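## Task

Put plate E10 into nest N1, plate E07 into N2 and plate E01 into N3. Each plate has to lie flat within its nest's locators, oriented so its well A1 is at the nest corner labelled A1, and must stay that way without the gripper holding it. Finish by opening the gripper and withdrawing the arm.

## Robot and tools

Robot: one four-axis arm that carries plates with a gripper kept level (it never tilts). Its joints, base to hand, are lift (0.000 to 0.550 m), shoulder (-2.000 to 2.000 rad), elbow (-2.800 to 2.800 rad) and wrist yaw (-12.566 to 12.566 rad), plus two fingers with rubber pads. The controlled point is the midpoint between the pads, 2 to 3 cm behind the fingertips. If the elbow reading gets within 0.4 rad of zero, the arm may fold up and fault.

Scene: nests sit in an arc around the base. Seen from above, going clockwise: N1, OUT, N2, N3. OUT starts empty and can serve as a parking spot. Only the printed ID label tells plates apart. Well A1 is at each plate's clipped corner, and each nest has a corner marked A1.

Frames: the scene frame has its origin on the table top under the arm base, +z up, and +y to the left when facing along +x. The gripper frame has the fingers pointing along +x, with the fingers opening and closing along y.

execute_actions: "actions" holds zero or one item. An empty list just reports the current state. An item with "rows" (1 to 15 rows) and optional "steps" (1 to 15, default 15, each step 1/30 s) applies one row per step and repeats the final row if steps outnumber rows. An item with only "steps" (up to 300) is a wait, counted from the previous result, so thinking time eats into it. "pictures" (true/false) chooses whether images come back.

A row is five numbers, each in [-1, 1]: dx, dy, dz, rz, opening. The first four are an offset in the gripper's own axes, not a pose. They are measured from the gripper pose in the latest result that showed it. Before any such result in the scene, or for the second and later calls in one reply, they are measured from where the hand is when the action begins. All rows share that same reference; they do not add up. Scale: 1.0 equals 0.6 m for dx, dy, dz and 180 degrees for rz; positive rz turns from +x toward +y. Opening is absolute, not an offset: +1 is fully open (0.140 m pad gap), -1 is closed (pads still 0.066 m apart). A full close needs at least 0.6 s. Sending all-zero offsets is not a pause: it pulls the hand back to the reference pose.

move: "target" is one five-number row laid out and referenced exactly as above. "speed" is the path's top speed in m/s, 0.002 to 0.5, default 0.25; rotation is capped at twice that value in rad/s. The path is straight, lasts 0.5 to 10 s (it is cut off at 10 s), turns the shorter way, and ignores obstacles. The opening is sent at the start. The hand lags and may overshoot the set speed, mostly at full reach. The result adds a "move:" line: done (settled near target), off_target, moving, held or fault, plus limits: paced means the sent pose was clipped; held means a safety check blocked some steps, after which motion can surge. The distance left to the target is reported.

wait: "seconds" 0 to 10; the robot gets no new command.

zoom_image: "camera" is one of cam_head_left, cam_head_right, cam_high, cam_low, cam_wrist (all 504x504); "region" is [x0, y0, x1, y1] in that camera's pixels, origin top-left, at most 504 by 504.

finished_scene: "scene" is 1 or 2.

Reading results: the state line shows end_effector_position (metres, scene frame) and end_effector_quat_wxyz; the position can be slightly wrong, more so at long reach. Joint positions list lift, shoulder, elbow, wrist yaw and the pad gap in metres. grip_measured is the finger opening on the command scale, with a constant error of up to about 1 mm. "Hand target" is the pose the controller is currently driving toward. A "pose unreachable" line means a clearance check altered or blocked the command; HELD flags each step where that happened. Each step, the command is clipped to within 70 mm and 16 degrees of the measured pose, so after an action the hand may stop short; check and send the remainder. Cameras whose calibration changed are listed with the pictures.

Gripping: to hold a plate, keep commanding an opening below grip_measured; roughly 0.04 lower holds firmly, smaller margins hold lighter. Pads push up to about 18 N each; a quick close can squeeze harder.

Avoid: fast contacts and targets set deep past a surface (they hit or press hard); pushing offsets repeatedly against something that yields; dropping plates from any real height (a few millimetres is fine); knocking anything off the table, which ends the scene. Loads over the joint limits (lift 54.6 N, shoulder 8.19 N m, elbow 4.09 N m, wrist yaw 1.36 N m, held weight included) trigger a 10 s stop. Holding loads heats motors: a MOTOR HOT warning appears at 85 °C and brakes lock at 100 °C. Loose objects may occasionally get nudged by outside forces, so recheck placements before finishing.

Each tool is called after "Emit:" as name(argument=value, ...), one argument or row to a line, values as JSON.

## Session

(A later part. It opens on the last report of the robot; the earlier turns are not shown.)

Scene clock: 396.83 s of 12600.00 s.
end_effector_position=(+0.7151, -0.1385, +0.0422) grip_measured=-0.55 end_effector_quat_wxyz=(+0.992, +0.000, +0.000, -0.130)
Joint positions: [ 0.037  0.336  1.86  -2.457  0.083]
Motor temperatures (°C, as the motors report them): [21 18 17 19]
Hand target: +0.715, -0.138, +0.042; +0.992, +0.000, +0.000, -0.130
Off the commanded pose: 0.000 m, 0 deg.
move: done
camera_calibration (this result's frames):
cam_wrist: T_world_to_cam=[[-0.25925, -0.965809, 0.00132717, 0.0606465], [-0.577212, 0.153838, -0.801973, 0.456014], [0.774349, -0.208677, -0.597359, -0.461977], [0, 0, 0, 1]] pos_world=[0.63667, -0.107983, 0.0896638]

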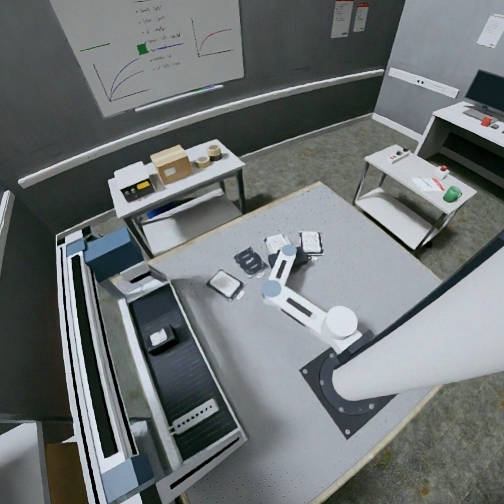

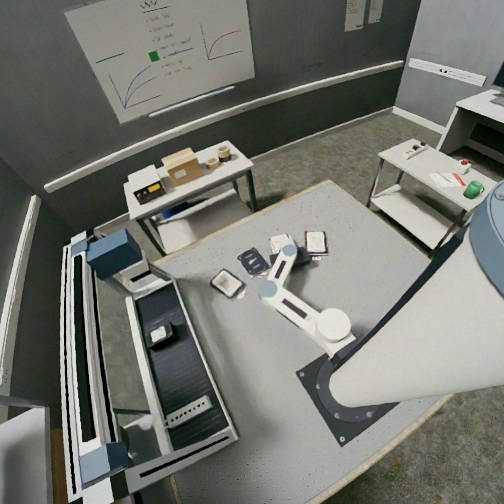

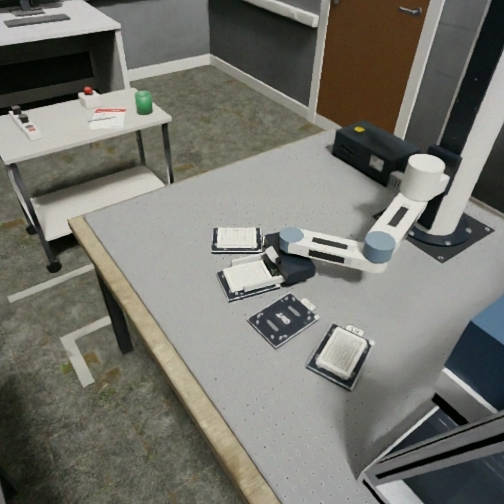

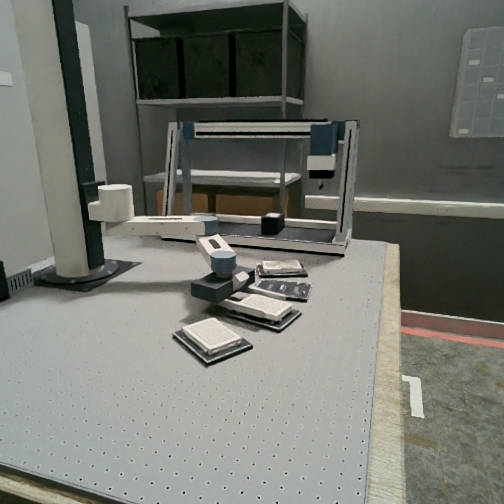

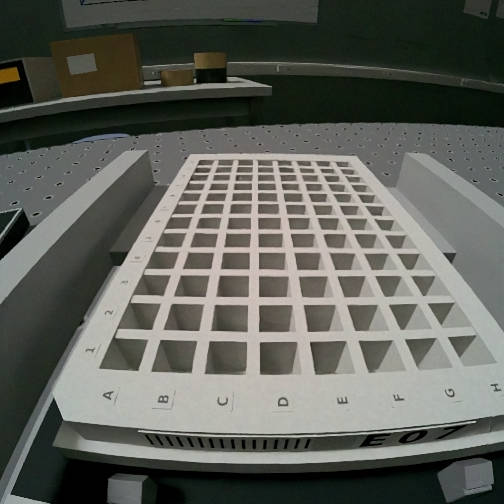

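Back 0.4 mm, lower.

Emit:
move(
  target=[-0.0008,0,-0.0135,0,-0.6],
  speed=0.01,
)

Emit:
move(
  target=[0,0,0,0,-0.2],
)

Emit:
move(
  target=[0,0,0.06,0,0.6],
)

Emit:
move(
  target=[-0.2,0,0.1,0,0.6],
)

Scene clock: 405.33 s of 12600.00 s.
end_effector_position=(+0.7148, -0.1382, +0.0341) grip_measured=-0.55 end_effector_quat_wxyz=(+0.992, +0.000, +0.000, -0.129)
Joint positions: [ 0.029  0.336  1.858 -2.452  0.083]
Motor temperatures (°C, as the motors report them): [21 18 17 19]
Hand target: +0.715, -0.138, +0.034; +0.992, +0.000, +0.000, -0.130
Off the commanded pose: 0.000 m, 0 deg.
After step 90, 4.47 s passed at rest.
move: done
camera_calibration (this result's frames):
cam_wrist: T_world_to_cam=[[-0.256797, -0.966465, 0.00132717, 0.0590141], [-0.577601, 0.152371, -0.801973, 0.449435], [0.774876, -0.20671, -0.597359, -0.466589], [0, 0, 0, 1]] pos_world=[0.636297, -0.107895, 0.0816347]

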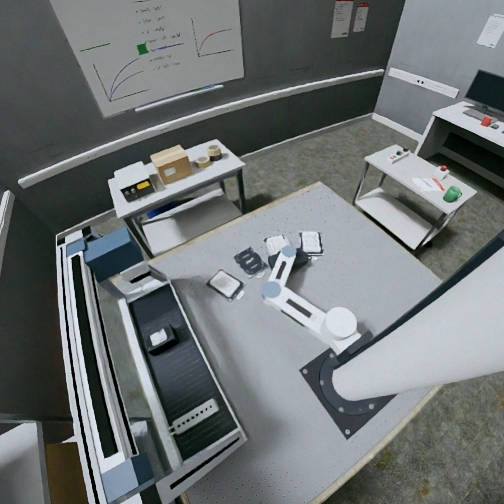

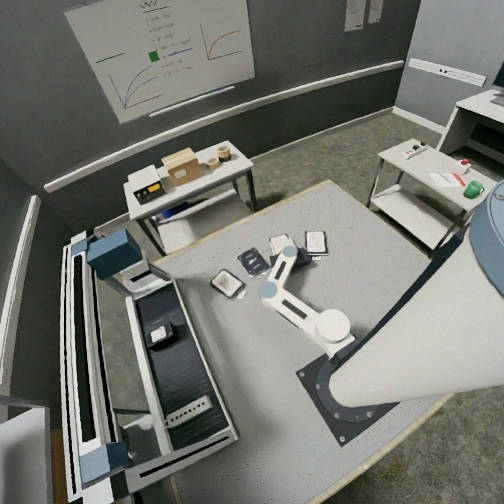

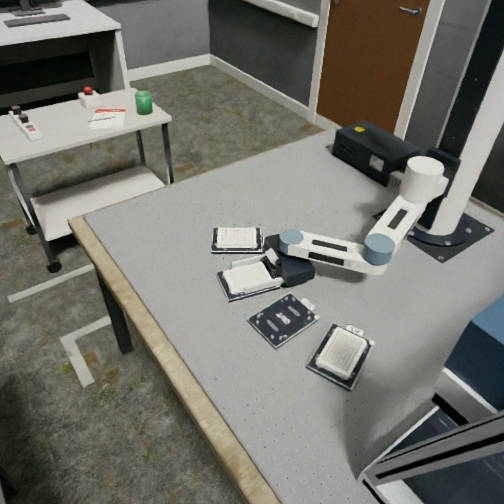

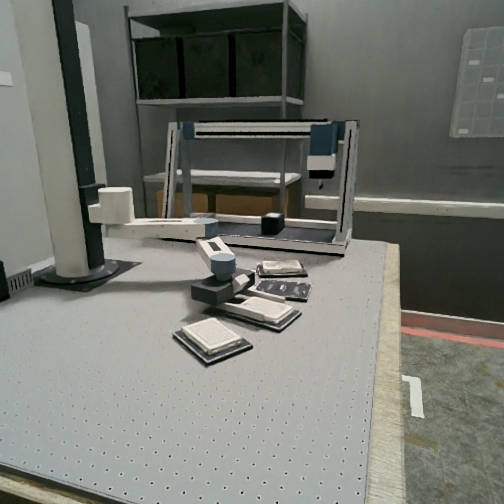

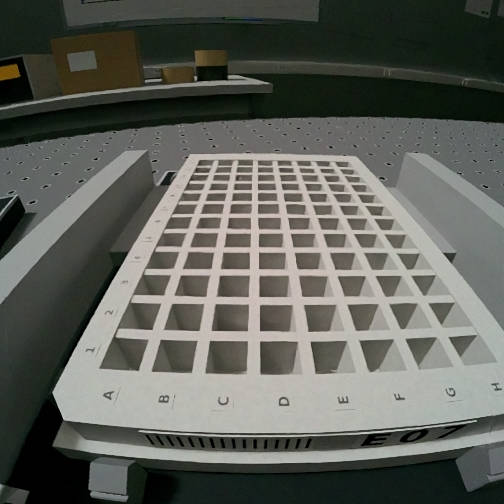

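Scene clock: 405.83 s of 12600.00 s.
end_effector_position=(+0.7148, -0.1382, +0.0341) grip_measured=-0.20 end_effector_quat_wxyz=(+0.992, +0.000, +0.000, -0.129)
Joint positions: [ 0.029  0.336  1.858 -2.452  0.096]
Motor temperatures (°C, as the motors report them): [21 18 17 19]
Hand target: +0.715, -0.138, +0.034; +0.992, +0.000, +0.000, -0.129
Off the commanded pose: 0.000 m, 0 deg.
move: done
camera_calibration (this result's frames):
cam_wrist: T_world_to_cam=[[-0.256564, -0.966526, 0.00132717, 0.0588224], [-0.577638, 0.152232, -0.801973, 0.449455], [0.774926, -0.206524, -0.597359, -0.466613], [0, 0, 0, 1]] pos_world=[0.636304, -0.107935, 0.0816365]

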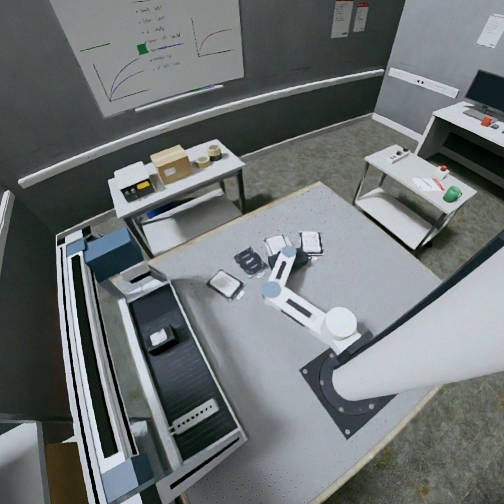

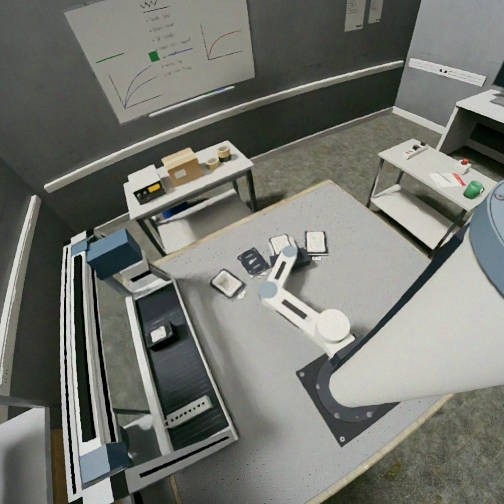

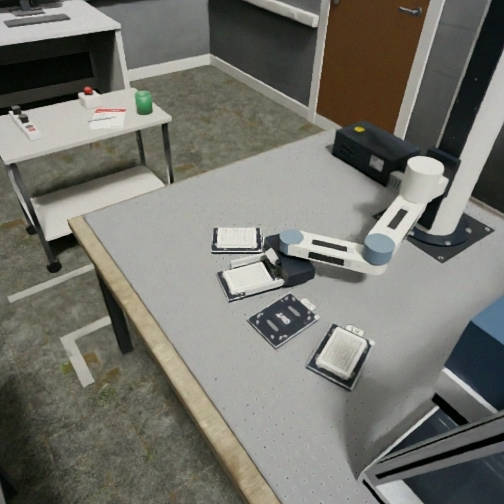

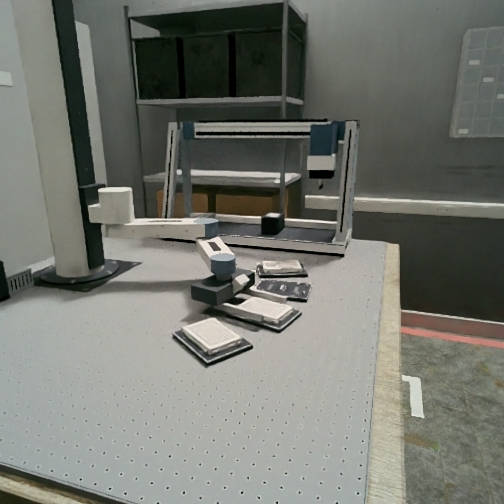

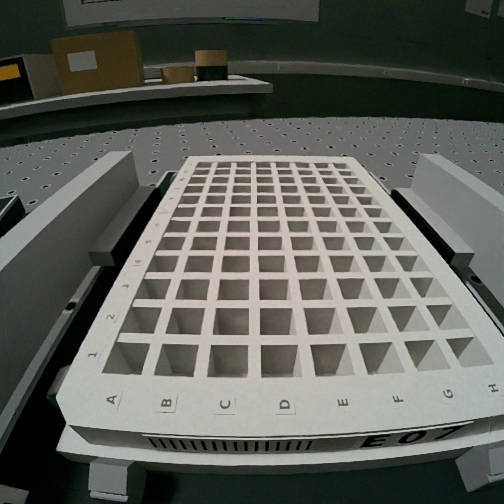

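Scene clock: 406.53 s of 12600.00 s.
end_effector_position=(+0.7148, -0.1382, +0.0702) grip_measured=+0.60 end_effector_quat_wxyz=(+0.992, +0.000, +0.000, -0.129)
Joint positions: [ 0.065  0.336  1.858 -2.452  0.125]
Motor temperatures (°C, as the motors report them): [21 18 17 19]
Hand target: +0.715, -0.138, +0.070; +0.992, +0.000, +0.000, -0.129
Off the commanded pose: 0.000 m, 0 deg.
move: done
camera_calibration (this result's frames):
cam_wrist: T_world_to_cam=[[-0.256543, -0.966532, 0.00132717, 0.0587631], [-0.577641, 0.15222, -0.801973, 0.478362], [0.77493, -0.206507, -0.597359, -0.445089], [0, 0, 0, 1]] pos_world=[0.63631, -0.107934, 0.117677]

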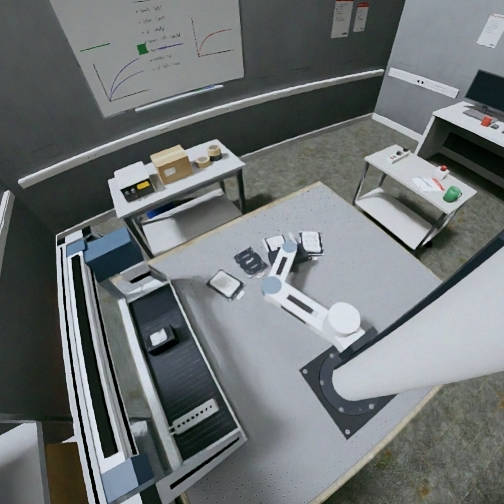

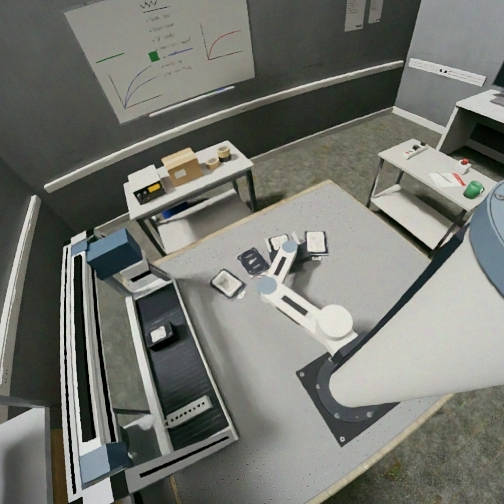

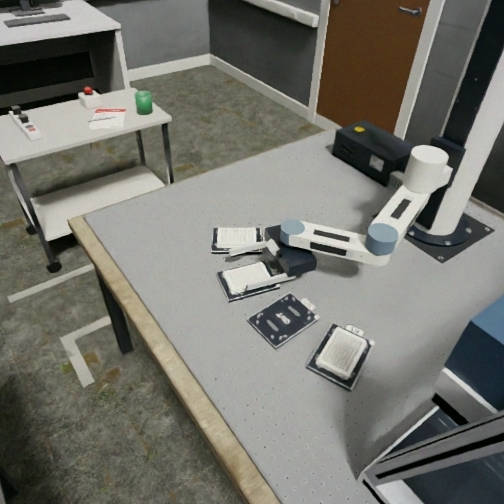

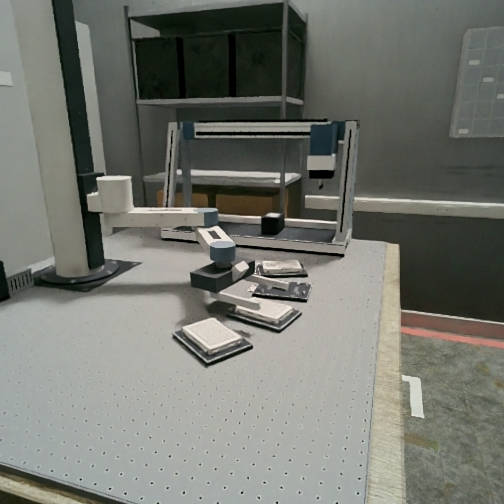

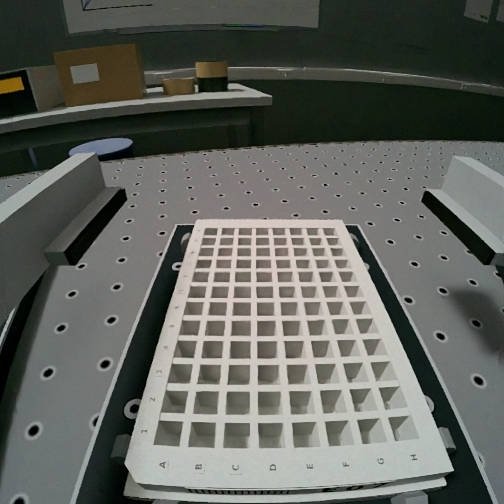

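Scene clock: 407.47 s of 12600.00 s.
end_effector_position=(+0.5987, -0.1075, +0.1302) grip_measured=+0.60 end_effector_quat_wxyz=(+0.992, +0.000, +0.000, -0.129)
Joint positions: [ 0.125  0.612  1.208 -2.078  0.125]
Motor temperatures (°C, as the motors report them): [21 18 17 19]
Hand target: +0.599, -0.108, +0.130; +0.992, +0.000, +0.000, -0.129
Off the commanded pose: 0.000 m, 0 deg.
move: done
camera_calibration (this result's frames):
cam_wrist: T_world_to_cam=[[-0.25679, -0.966466, 0.00132717, 0.0587385], [-0.577602, 0.152367, -0.801973, 0.454795], [0.774877, -0.206705, -0.597359, -0.312939], [0, 0, 0, 1]] pos_world=[0.520263, -0.0772131, 0.177718]

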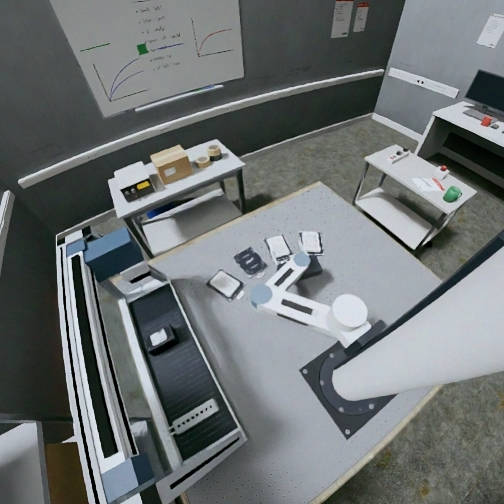

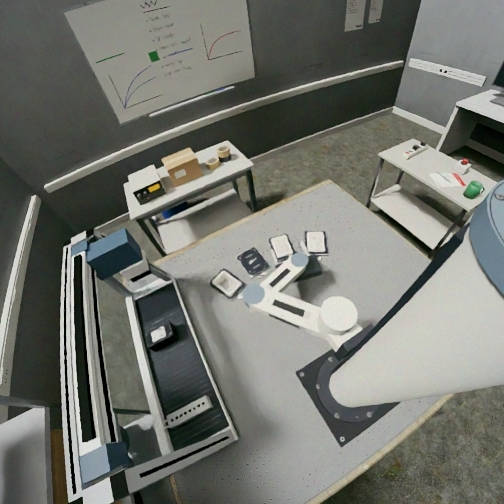

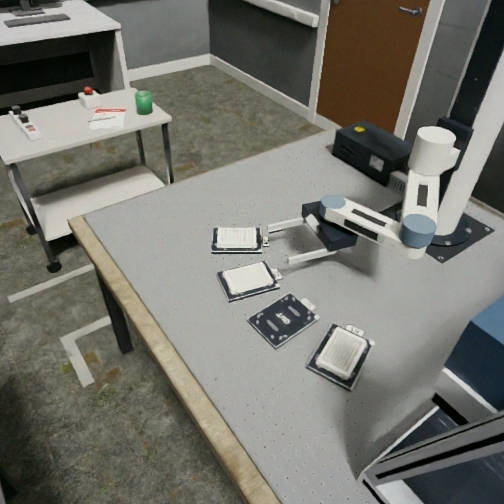

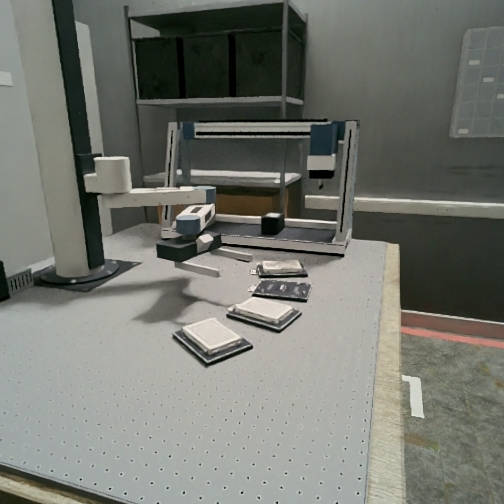

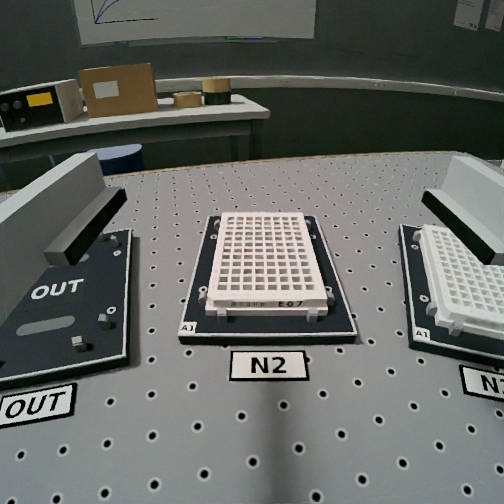

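Emit:
finished_scene(
  scene=1,
)

The scene is finished: the task was done.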